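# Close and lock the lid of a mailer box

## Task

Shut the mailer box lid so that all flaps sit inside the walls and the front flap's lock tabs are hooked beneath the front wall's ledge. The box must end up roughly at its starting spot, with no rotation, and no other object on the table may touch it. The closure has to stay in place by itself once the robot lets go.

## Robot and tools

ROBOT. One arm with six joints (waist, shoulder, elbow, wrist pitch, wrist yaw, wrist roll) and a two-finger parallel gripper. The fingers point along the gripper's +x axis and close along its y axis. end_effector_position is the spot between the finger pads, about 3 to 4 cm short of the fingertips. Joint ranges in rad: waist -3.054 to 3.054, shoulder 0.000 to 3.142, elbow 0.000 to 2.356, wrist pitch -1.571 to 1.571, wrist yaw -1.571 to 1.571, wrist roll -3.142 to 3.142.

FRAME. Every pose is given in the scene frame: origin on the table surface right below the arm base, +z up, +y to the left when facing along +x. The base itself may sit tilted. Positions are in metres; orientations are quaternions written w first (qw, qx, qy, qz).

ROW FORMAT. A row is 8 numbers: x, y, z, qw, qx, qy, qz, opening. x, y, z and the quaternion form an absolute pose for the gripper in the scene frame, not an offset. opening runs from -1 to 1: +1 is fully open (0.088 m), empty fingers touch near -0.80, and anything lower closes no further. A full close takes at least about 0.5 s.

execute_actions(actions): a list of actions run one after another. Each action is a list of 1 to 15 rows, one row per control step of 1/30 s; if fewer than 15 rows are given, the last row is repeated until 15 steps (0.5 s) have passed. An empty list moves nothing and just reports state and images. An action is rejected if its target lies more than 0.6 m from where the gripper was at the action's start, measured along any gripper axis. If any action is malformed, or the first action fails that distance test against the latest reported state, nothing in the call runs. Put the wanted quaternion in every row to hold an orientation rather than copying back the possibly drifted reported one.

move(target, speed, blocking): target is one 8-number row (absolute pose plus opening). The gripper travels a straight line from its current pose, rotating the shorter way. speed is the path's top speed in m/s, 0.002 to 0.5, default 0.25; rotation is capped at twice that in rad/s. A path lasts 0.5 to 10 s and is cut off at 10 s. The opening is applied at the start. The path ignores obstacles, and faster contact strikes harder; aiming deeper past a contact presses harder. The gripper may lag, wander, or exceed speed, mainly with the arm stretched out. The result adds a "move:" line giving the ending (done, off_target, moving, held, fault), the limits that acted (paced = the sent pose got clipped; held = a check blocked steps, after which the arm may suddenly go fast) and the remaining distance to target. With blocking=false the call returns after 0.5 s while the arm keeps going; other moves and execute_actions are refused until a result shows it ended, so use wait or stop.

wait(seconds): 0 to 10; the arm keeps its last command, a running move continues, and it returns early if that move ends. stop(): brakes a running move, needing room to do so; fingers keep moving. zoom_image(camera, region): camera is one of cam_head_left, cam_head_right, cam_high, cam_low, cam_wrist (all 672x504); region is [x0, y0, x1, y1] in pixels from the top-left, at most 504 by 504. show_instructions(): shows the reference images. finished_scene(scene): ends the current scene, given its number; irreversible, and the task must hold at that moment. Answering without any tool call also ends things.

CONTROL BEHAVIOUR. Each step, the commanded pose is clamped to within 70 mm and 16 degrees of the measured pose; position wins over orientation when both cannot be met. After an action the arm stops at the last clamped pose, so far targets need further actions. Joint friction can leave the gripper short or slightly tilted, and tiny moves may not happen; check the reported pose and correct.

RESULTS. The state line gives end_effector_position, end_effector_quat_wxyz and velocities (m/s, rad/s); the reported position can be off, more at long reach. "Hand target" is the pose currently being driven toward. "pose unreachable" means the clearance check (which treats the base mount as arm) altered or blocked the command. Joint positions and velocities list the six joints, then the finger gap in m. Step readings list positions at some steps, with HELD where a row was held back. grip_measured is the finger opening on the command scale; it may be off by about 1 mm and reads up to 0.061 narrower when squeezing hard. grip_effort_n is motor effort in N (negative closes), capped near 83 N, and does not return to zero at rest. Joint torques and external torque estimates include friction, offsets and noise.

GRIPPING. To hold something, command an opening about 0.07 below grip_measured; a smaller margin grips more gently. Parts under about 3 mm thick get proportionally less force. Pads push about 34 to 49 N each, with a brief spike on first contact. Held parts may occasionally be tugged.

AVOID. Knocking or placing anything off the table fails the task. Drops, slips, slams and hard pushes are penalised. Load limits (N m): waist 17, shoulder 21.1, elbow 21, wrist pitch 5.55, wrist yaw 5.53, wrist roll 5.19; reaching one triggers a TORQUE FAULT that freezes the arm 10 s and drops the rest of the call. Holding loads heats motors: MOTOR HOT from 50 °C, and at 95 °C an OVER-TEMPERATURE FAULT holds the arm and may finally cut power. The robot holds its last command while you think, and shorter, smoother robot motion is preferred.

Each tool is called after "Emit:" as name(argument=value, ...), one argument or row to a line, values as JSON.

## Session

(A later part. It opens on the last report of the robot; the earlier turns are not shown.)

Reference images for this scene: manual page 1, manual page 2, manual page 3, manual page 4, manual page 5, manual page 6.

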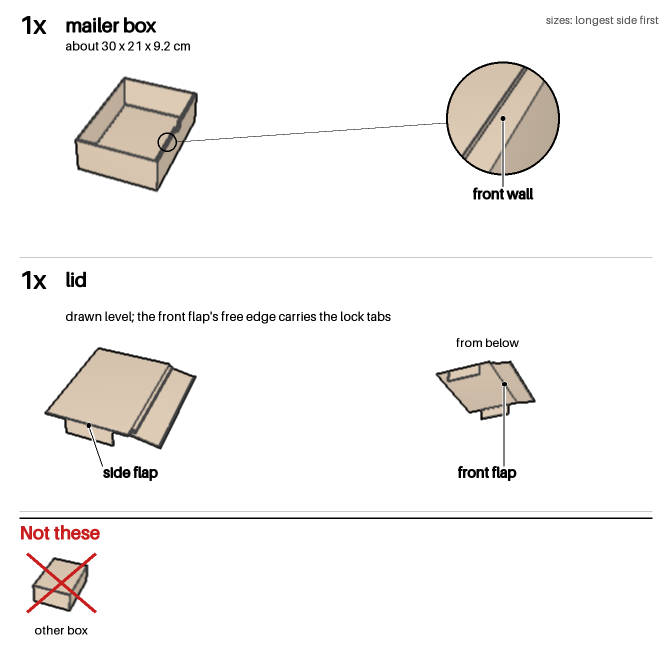

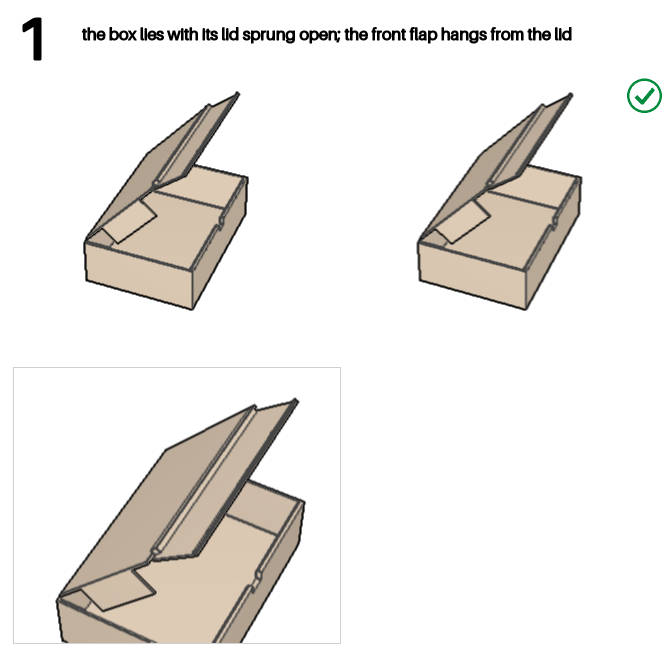

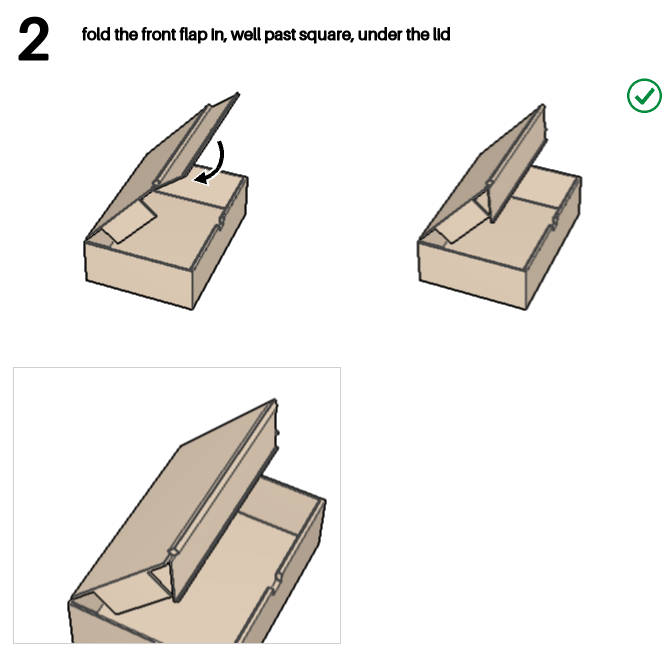

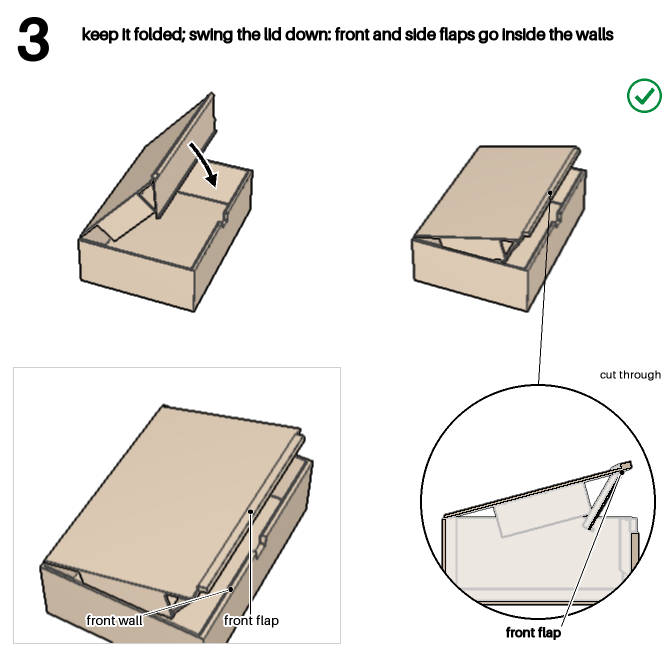

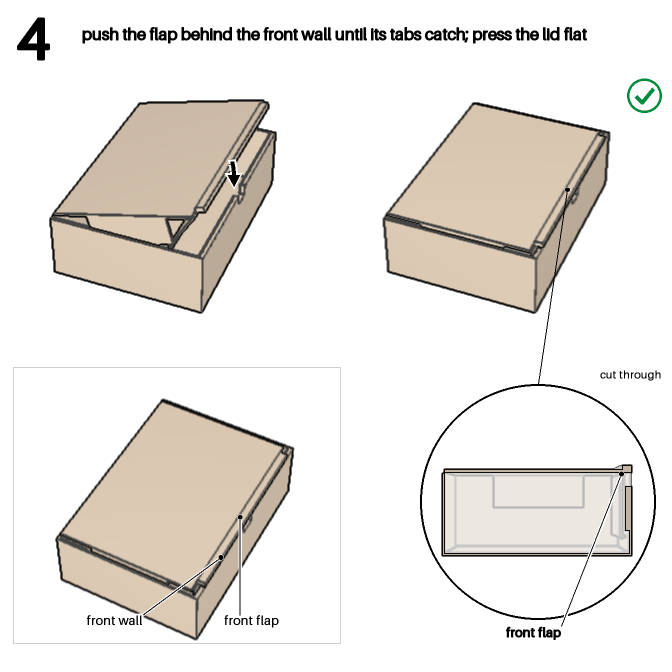

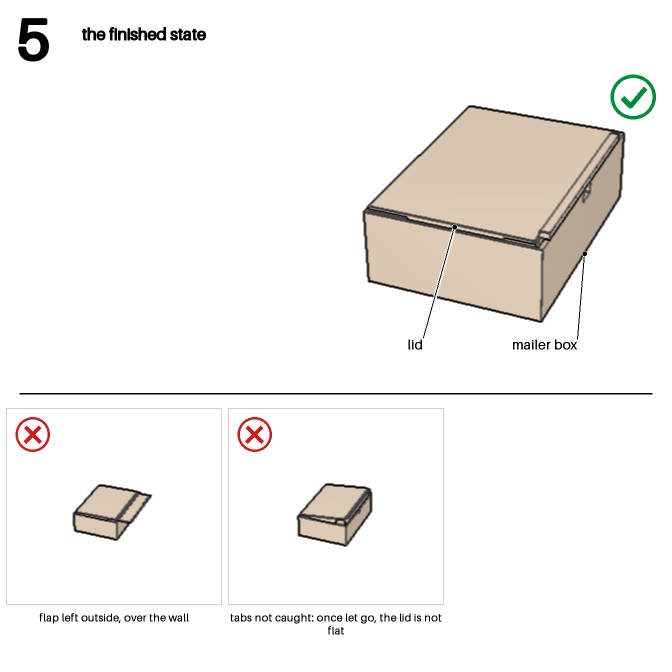

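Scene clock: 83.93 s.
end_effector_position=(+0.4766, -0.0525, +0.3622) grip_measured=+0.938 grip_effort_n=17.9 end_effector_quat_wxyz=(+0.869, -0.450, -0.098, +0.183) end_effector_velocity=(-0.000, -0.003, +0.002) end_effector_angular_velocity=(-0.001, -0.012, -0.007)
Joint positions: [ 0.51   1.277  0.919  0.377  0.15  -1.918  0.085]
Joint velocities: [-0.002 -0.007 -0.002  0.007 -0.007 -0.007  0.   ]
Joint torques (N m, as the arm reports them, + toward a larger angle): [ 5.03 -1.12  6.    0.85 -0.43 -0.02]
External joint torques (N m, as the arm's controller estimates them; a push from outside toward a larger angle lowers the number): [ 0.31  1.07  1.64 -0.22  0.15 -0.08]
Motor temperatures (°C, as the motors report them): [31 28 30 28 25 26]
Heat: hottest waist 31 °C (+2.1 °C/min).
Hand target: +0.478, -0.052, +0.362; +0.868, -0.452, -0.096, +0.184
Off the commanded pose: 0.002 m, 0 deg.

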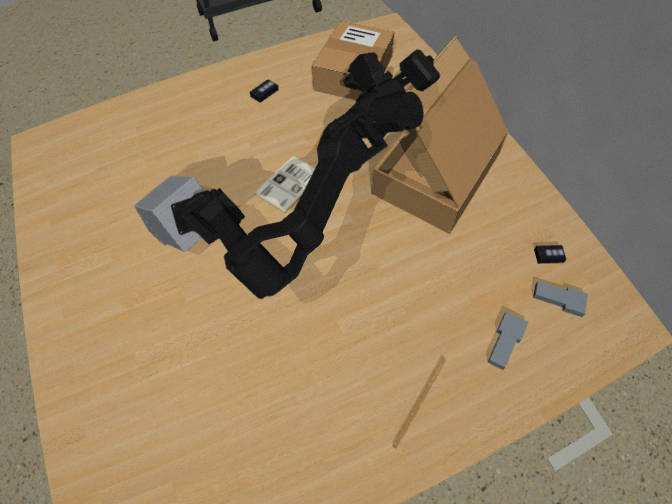

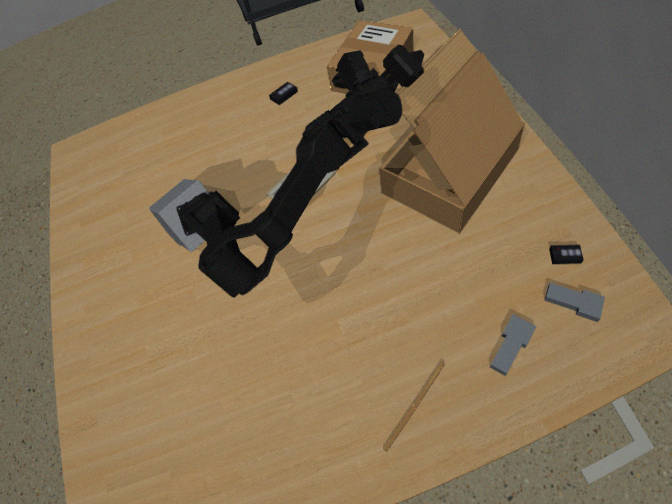

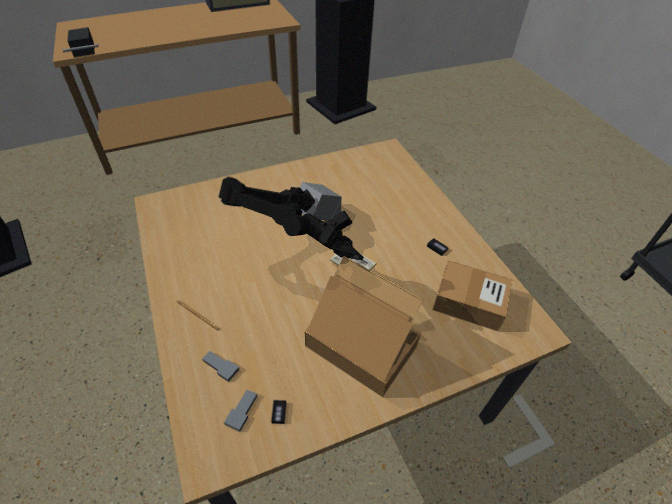

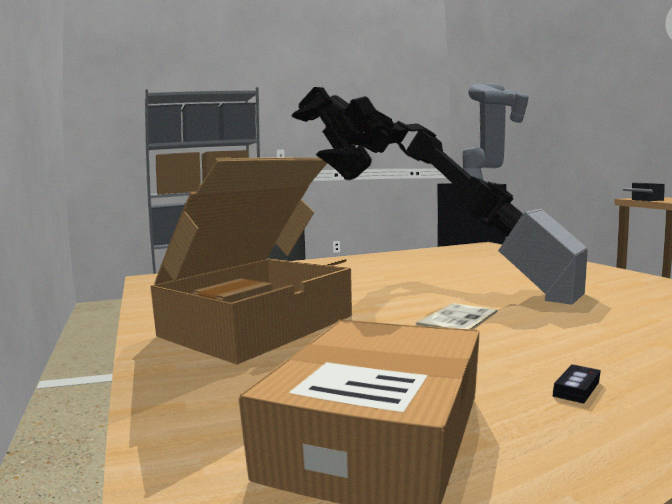

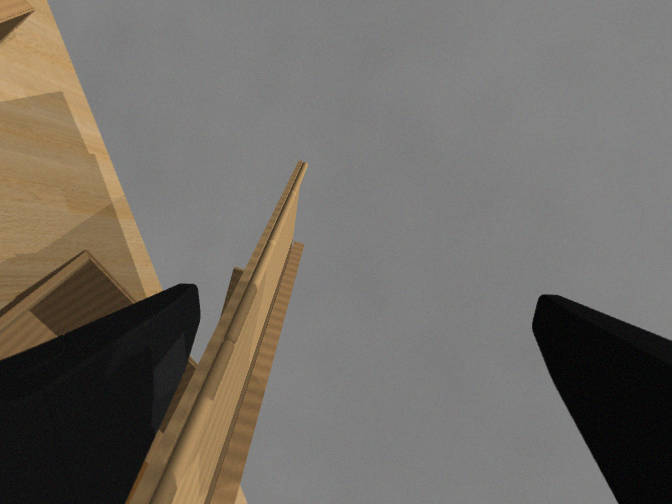

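Emit:
move(
  target=[0.481,-0.056,0.35,0.868,-0.452,-0.096,0.184,0.94],
  speed=0.05,
)

Emit:
move(
  target=[0.504,-0.111,0.39,0.912,-0.352,-0.075,0.194,0.94],
  speed=0.08,
)

Emit:
move(
  target=[0.532,-0.168,0.413,0.945,-0.253,-0.054,0.2,0.94],
  speed=0.08,
)

Scene clock: 100.00 s.
end_effector_position=(+0.4810, -0.0588, +0.3532) grip_measured=+0.938 grip_effort_n=17.4 end_effector_quat_wxyz=(+0.869, -0.451, -0.096, +0.180) end_effector_velocity=(+0.000, -0.001, -0.004) end_effector_angular_velocity=(-0.024, -0.002, +0.003)
Joint positions: [ 0.468  1.277  0.919  0.382  0.113 -1.918  0.085]
Joint velocities: [-0.012 -0.002 -0.002 -0.007 -0.007 -0.022 -0.   ]
Joint torques (N m, as the arm reports them, + toward a larger angle): [ 4.53 -1.45  4.61  1.23 -0.78  0.02]
External joint torques (N m, as the arm's controller estimates them; a push from outside toward a larger angle lowers the number): [-0.18  0.94  0.3   0.17 -0.2  -0.04]
Motor temperatures (°C, as the motors report them): [32 28 31 28 25 26]
Heat: hottest waist 32 °C (+2.0 °C/min).
Hand target: +0.481, -0.056, +0.350; +0.868, -0.452, -0.096, +0.184
Off the commanded pose: 0.004 m, 0 deg.
move: done

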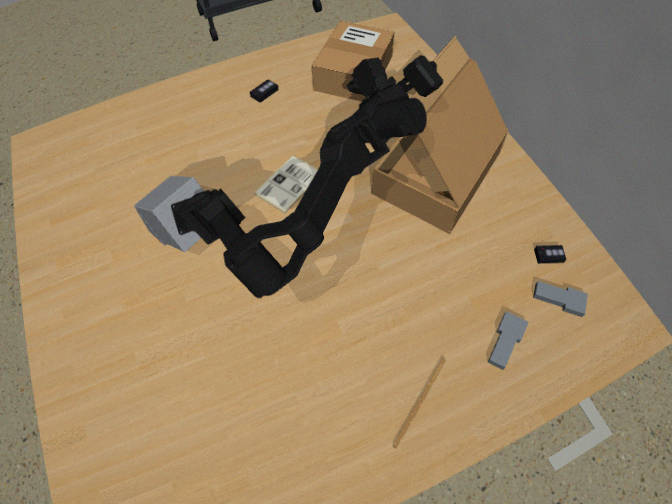

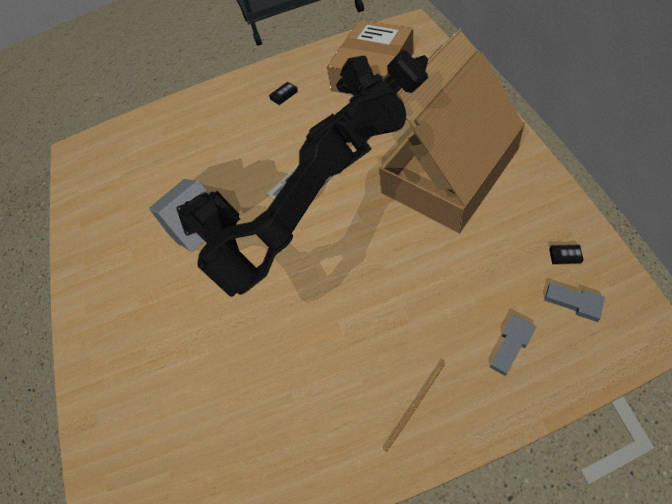

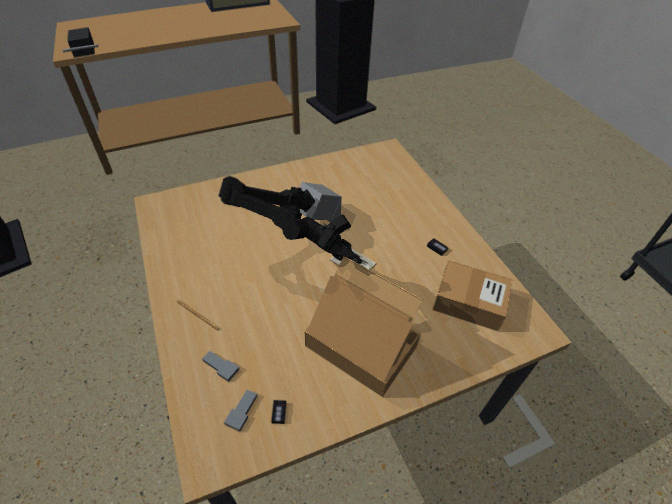

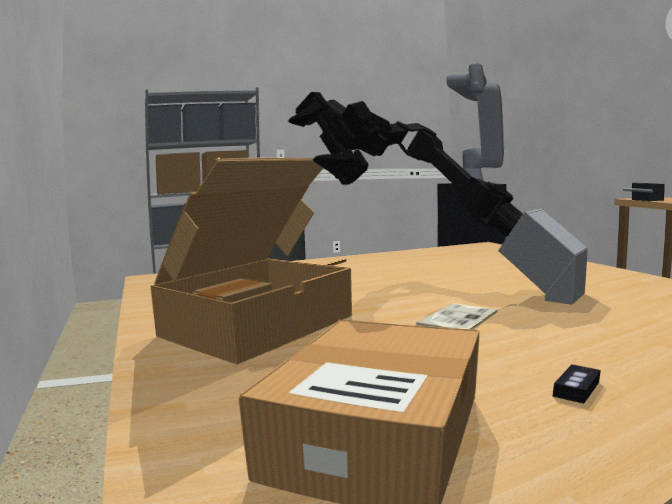

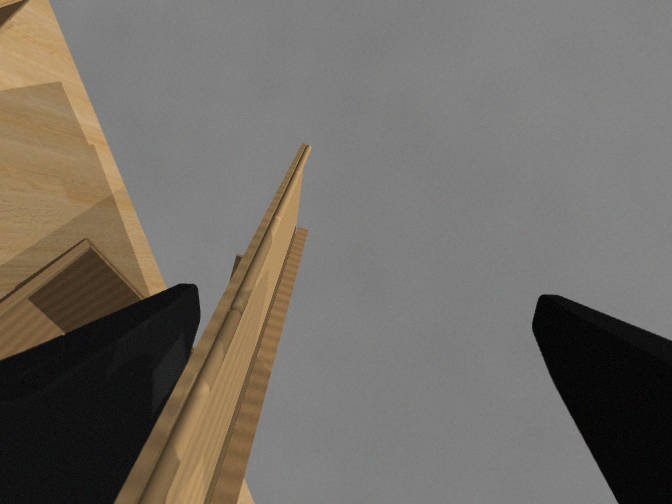

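Scene clock: 101.77 s.
end_effector_position=(+0.5023, -0.1105, +0.3904) grip_measured=+0.938 grip_effort_n=17.4 end_effector_quat_wxyz=(+0.912, -0.354, -0.076, +0.193) end_effector_velocity=(-0.003, +0.003, -0.000) end_effector_angular_velocity=(-0.009, -0.005, +0.033)
Joint positions: [ 0.462  1.271  1.187  0.101  0.106 -1.701  0.085]
Joint velocities: [-0.002 -0.002  0.007 -0.037 -0.022 -0.007 -0.   ]
Joint torques (N m, as the arm reports them, + toward a larger angle): [ 4.63 -1.32  5.81  0.87 -0.78  0.22]
External joint torques (N m, as the arm's controller estimates them; a push from outside toward a larger angle lowers the number): [-0.08  0.87  1.71 -0.17 -0.19  0.17]
Motor temperatures (°C, as the motors report them): [32 28 31 28 25 26]
Heat: hottest waist 32 °C (+2.0 °C/min).
Hand target: +0.504, -0.111, +0.390; +0.912, -0.352, -0.075, +0.194
Off the commanded pose: 0.002 m, 0 deg.
move: done

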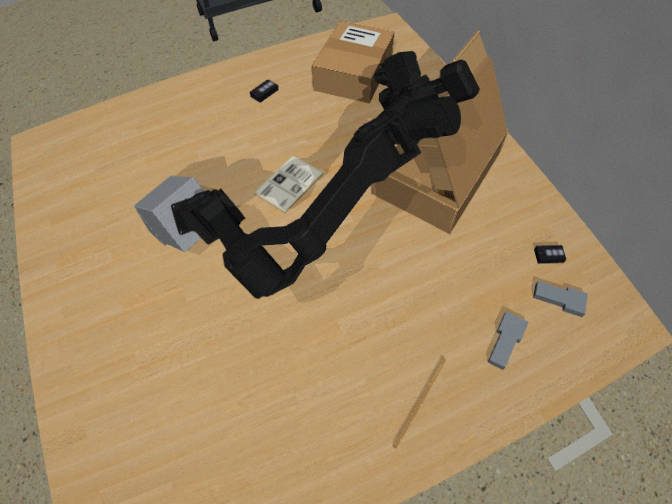

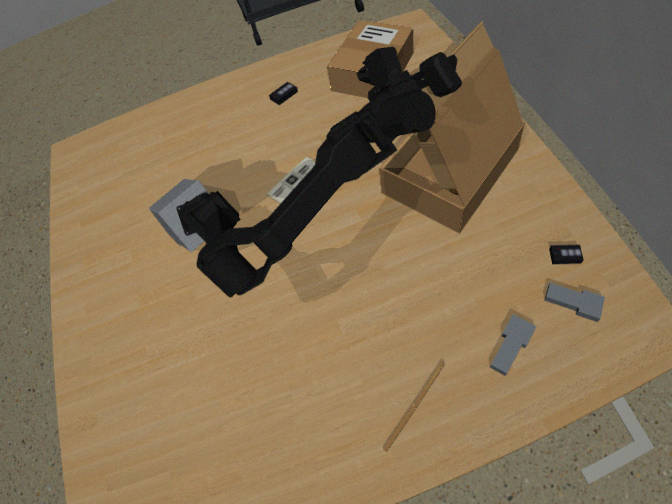

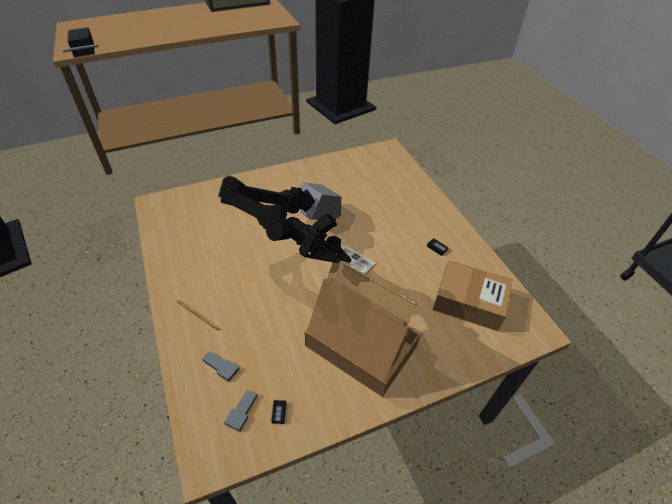

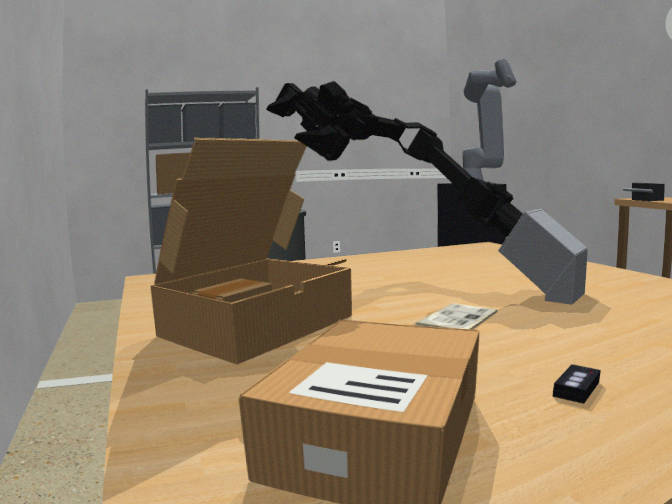

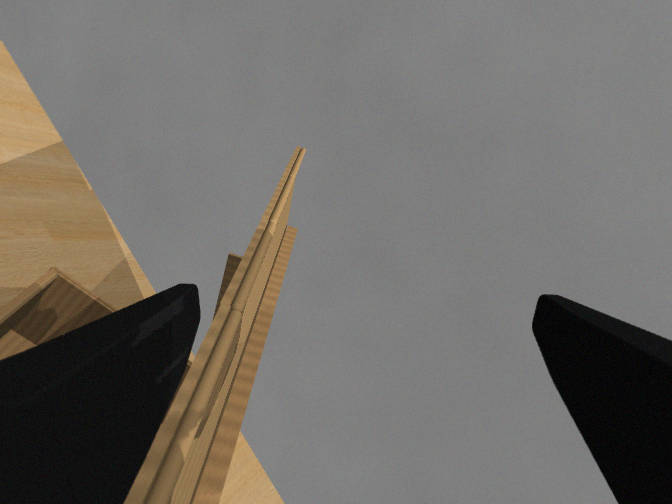

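Scene clock: 103.50 s.
end_effector_position=(+0.5300, -0.1686, +0.4142) grip_measured=+0.938 grip_effort_n=17.9 end_effector_quat_wxyz=(+0.945, -0.255, -0.055, +0.198) end_effector_velocity=(-0.001, +0.003, +0.000) end_effector_angular_velocity=(-0.005, -0.009, +0.025)
Joint positions: [ 0.394  1.338  1.505 -0.146  0.039 -1.486  0.085]
Joint velocities: [-0.002  0.002  0.007 -0.022 -0.022 -0.007 -0.   ]
Joint torques (N m, as the arm reports them, + toward a larger angle): [ 4.59 -1.62  5.55  0.88 -0.79  0.17]
External joint torques (N m, as the arm's controller estimates them; a push from outside toward a larger angle lowers the number): [-0.2   1.16  1.61 -0.17 -0.19  0.13]
Motor temperatures (°C, as the motors report them): [32 27 31 28 25 26]
Heat: hottest waist 32 °C (+2.0 °C/min).
Hand target: +0.532, -0.168, +0.413; +0.945, -0.253, -0.054, +0.200
Off the commanded pose: 0.002 m, 0 deg.
move: done

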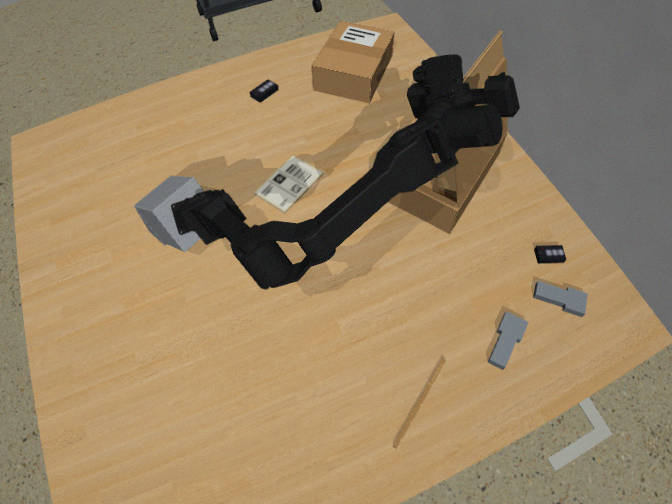

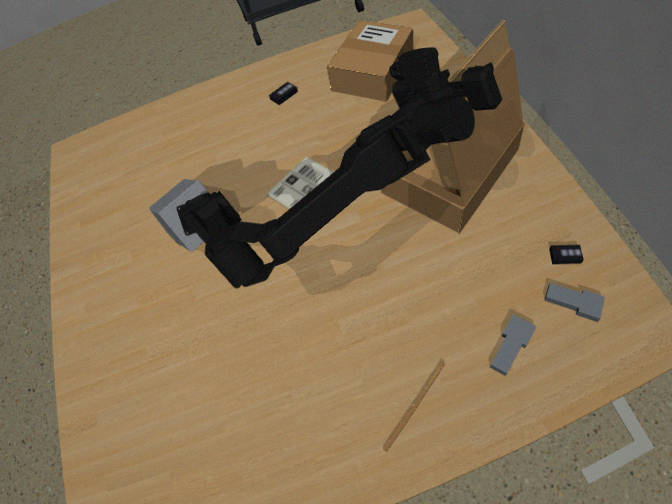

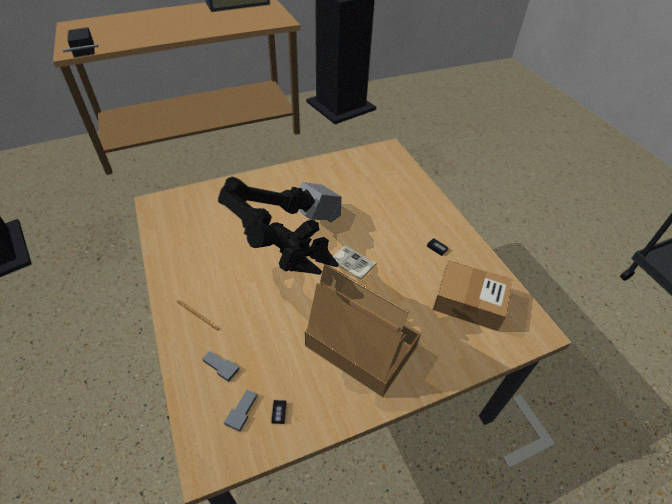

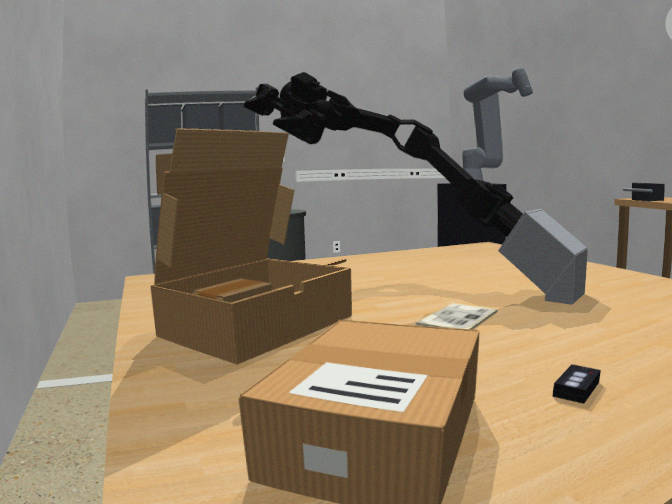

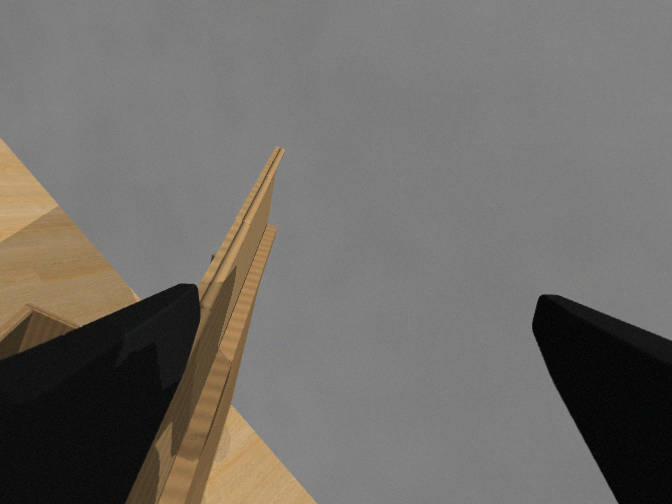

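The tip has slipped under B. Push down now.

Emit:
move(
  target=[0.534,-0.172,0.385,0.945,-0.253,-0.054,0.2,0.94],
  speed=0.04,
)

Scene clock: 106.70 s.
end_effector_position=(+0.5346, -0.1717, +0.3885) grip_measured=+0.938 grip_effort_n=17.4 end_effector_quat_wxyz=(+0.945, -0.254, -0.057, +0.200) end_effector_velocity=(-0.001, +0.003, -0.007) end_effector_angular_velocity=(-0.022, -0.003, +0.017)
Joint positions: [ 0.3    1.335  1.459 -0.106 -0.06  -1.483  0.085]
Joint velocities: [-0.017 -0.002 -0.012 -0.007 -0.022 -0.022 -0.   ]
Joint torques (N m, as the arm reports them, + toward a larger angle): [ 4.48 -3.47  3.85  1.2  -0.68  0.17]
External joint torques (N m, as the arm's controller estimates them; a push from outside toward a larger angle lowers the number): [-0.29  0.   -0.25  0.16 -0.09  0.13]
Motor temperatures (°C, as the motors report them): [32 27 31 28 25 26]
Heat: hottest waist 32 °C (+2.0 °C/min).
Hand target: +0.534, -0.172, +0.385; +0.945, -0.253, -0.054, +0.200
Off the commanded pose: 0.004 m, 0 deg.
move: done

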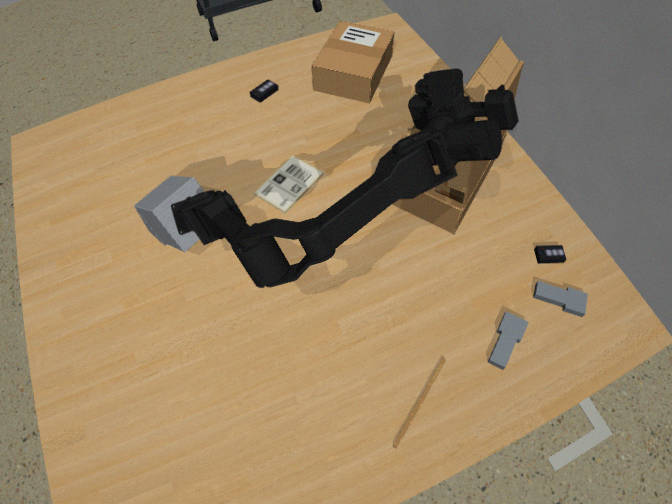

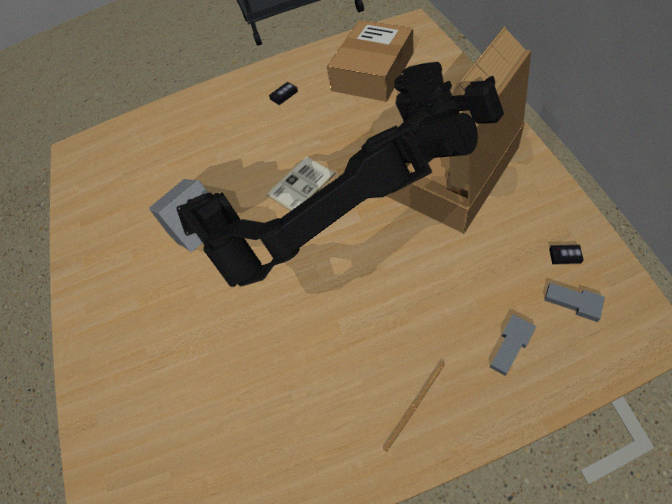

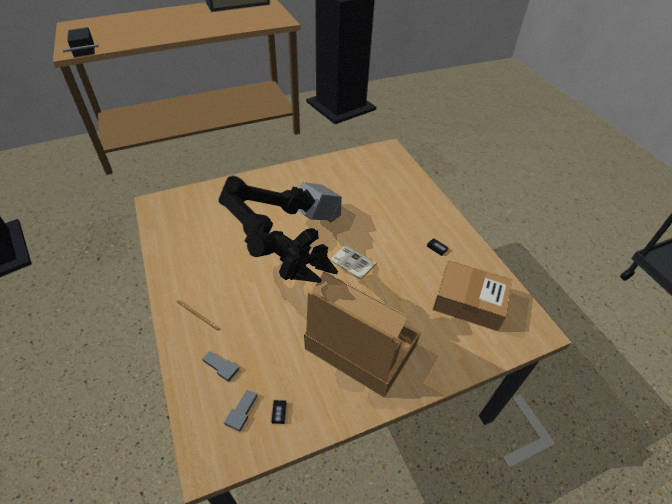

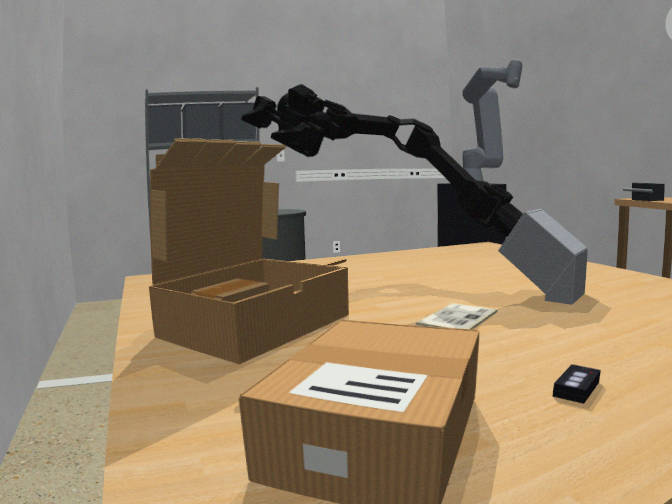

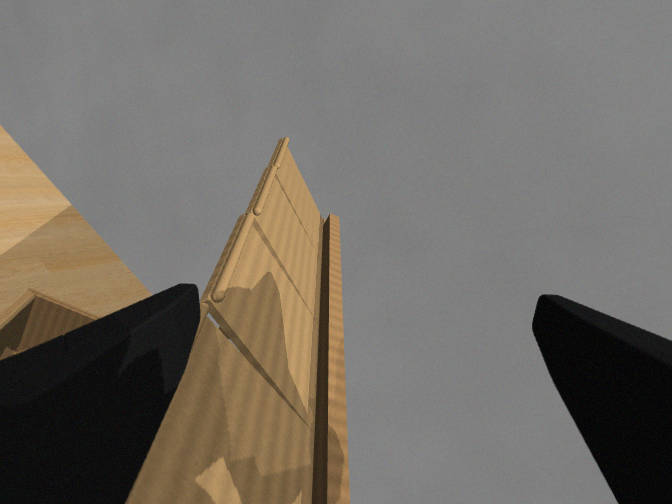

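Folding. Continue, unrolling.

Emit:
move(
  target=[0.538,-0.18,0.345,0.97,-0.128,-0.027,0.206,0.94],
  speed=0.06,
)

Emit:
move(
  target=[0.54,-0.184,0.312,0.974,-0.085,-0.018,0.207,0.94],
  speed=0.04,
)

Scene clock: 112.67 s.
end_effector_position=(+0.5387, -0.1804, +0.3490) grip_measured=+0.938 grip_effort_n=17.9 end_effector_quat_wxyz=(+0.970, -0.130, -0.031, +0.205) end_effector_velocity=(-0.001, +0.004, -0.006) end_effector_angular_velocity=(+0.005, +0.019, +0.022)
Joint positions: [ 0.158  1.335  1.396 -0.042 -0.202 -1.222  0.085]
Joint velocities: [-0.007  0.002 -0.002 -0.022 -0.007  0.007 -0.   ]
Joint torques (N m, as the arm reports them, + toward a larger angle): [ 4.4  -4.32  4.19  1.22 -0.71  0.15]
External joint torques (N m, as the arm's controller estimates them; a push from outside toward a larger angle lowers the number): [-0.44  0.28 -0.2   0.17 -0.11  0.12]
Motor temperatures (°C, as the motors report them): [32 28 31 29 25 26]
Heat: hottest waist 32 °C (+2.0 °C/min).
Hand target: +0.538, -0.180, +0.345; +0.970, -0.128, -0.027, +0.206
Off the commanded pose: 0.004 m, 0 deg.
move: done

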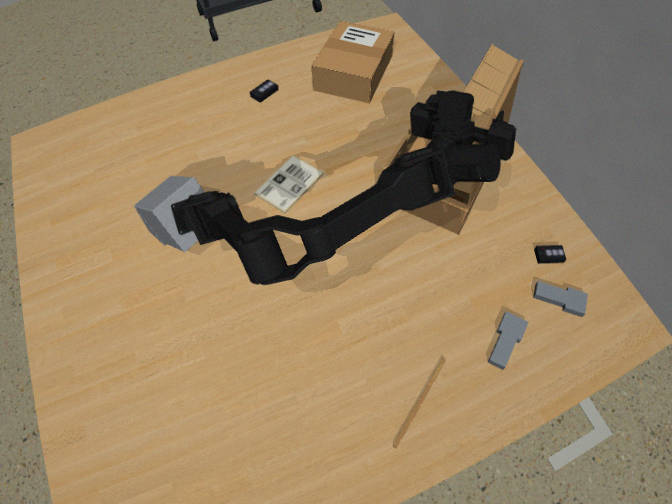

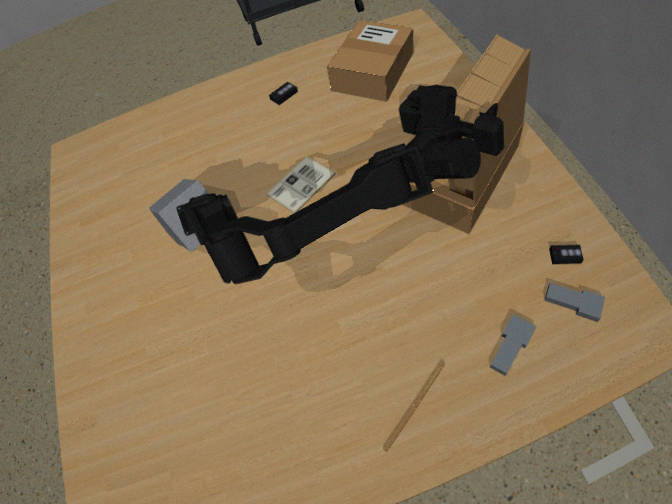

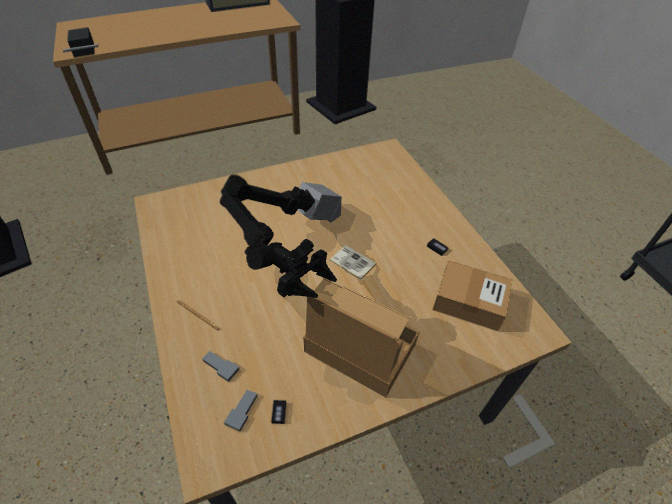

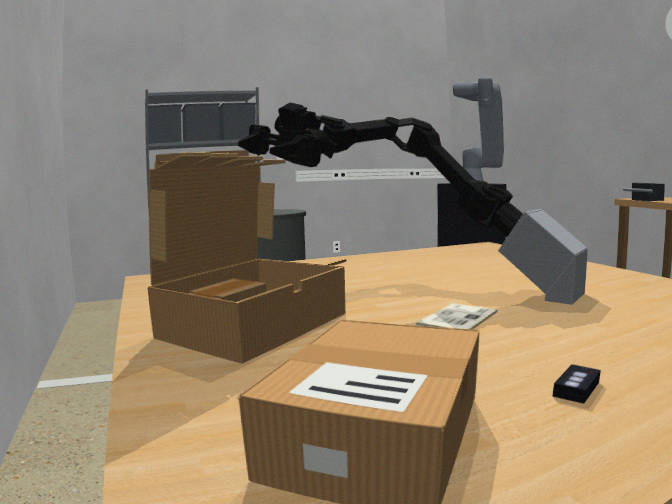

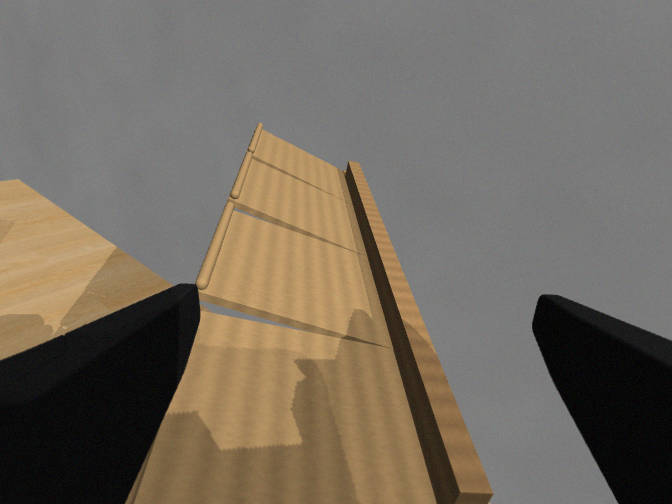

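Scene clock: 114.13 s.
end_effector_position=(+0.5387, -0.1893, +0.3199) grip_measured=+0.938 grip_effort_n=17.4 end_effector_quat_wxyz=(+0.975, -0.088, -0.025, +0.201) end_effector_velocity=(-0.001, -0.005, -0.001) end_effector_angular_velocity=(-0.009, -0.007, -0.012)
Joint positions: [ 0.052  1.335  1.344  0.025 -0.307 -1.13   0.085]
Joint velocities: [-0.012 -0.007 -0.002  0.007 -0.007 -0.007 -0.   ]
Joint torques (N m, as the arm reports them, + toward a larger angle): [ 4.37 -3.5   4.32  1.27 -0.75  0.14]
External joint torques (N m, as the arm's controller estimates them; a push from outside toward a larger angle lowers the number): [-0.37  1.98 -0.26  0.19 -0.15  0.12]
Motor temperatures (°C, as the motors report them): [32 28 31 29 25 26]
Heat: hottest waist 32 °C (+2.0 °C/min).
Hand target: +0.540, -0.184, +0.312; +0.974, -0.085, -0.018, +0.207
Off the commanded pose: 0.010 m, 1 deg.
move: off_target

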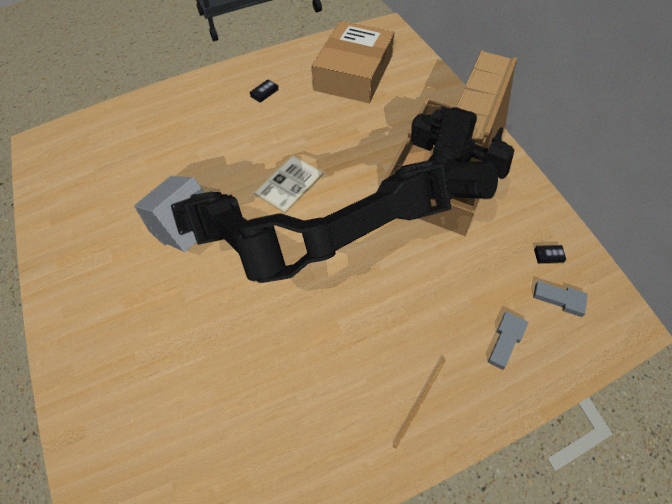

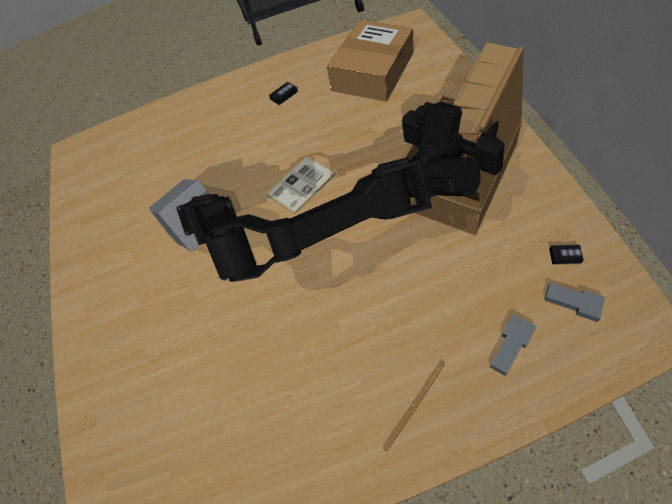

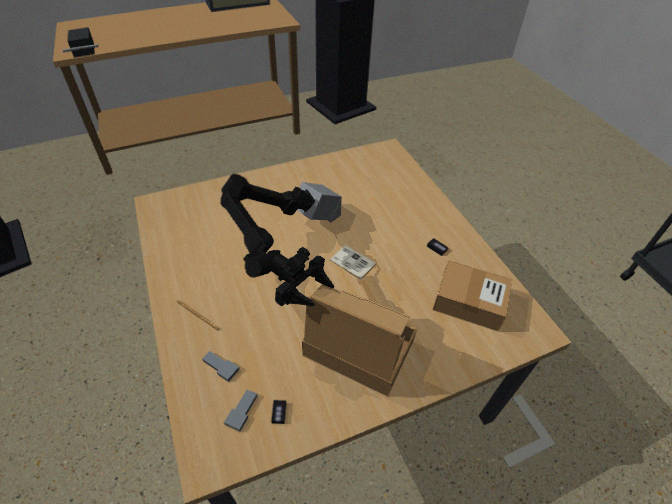

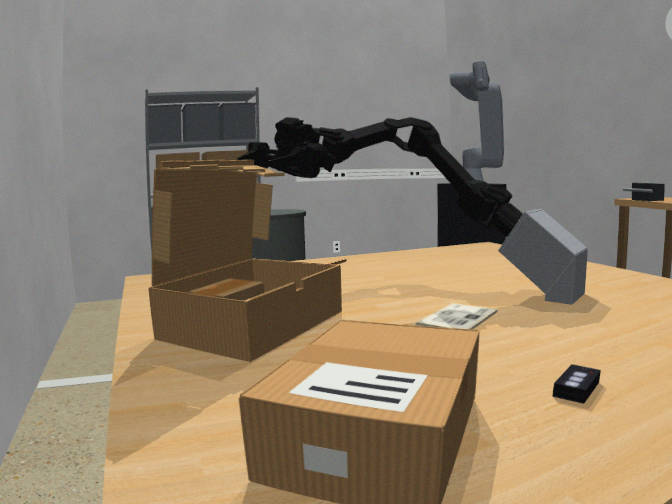

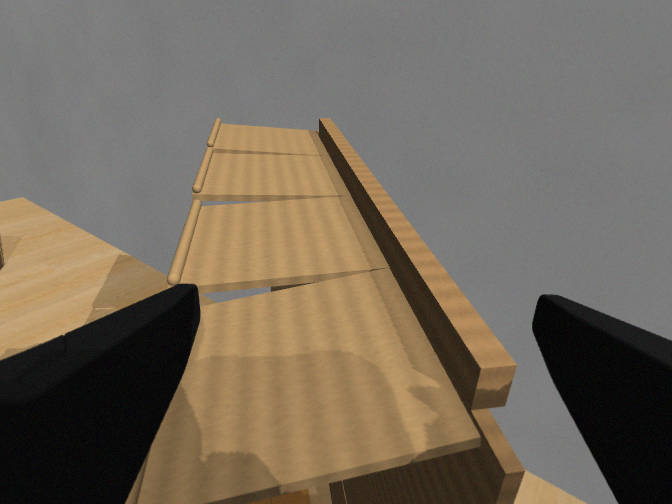

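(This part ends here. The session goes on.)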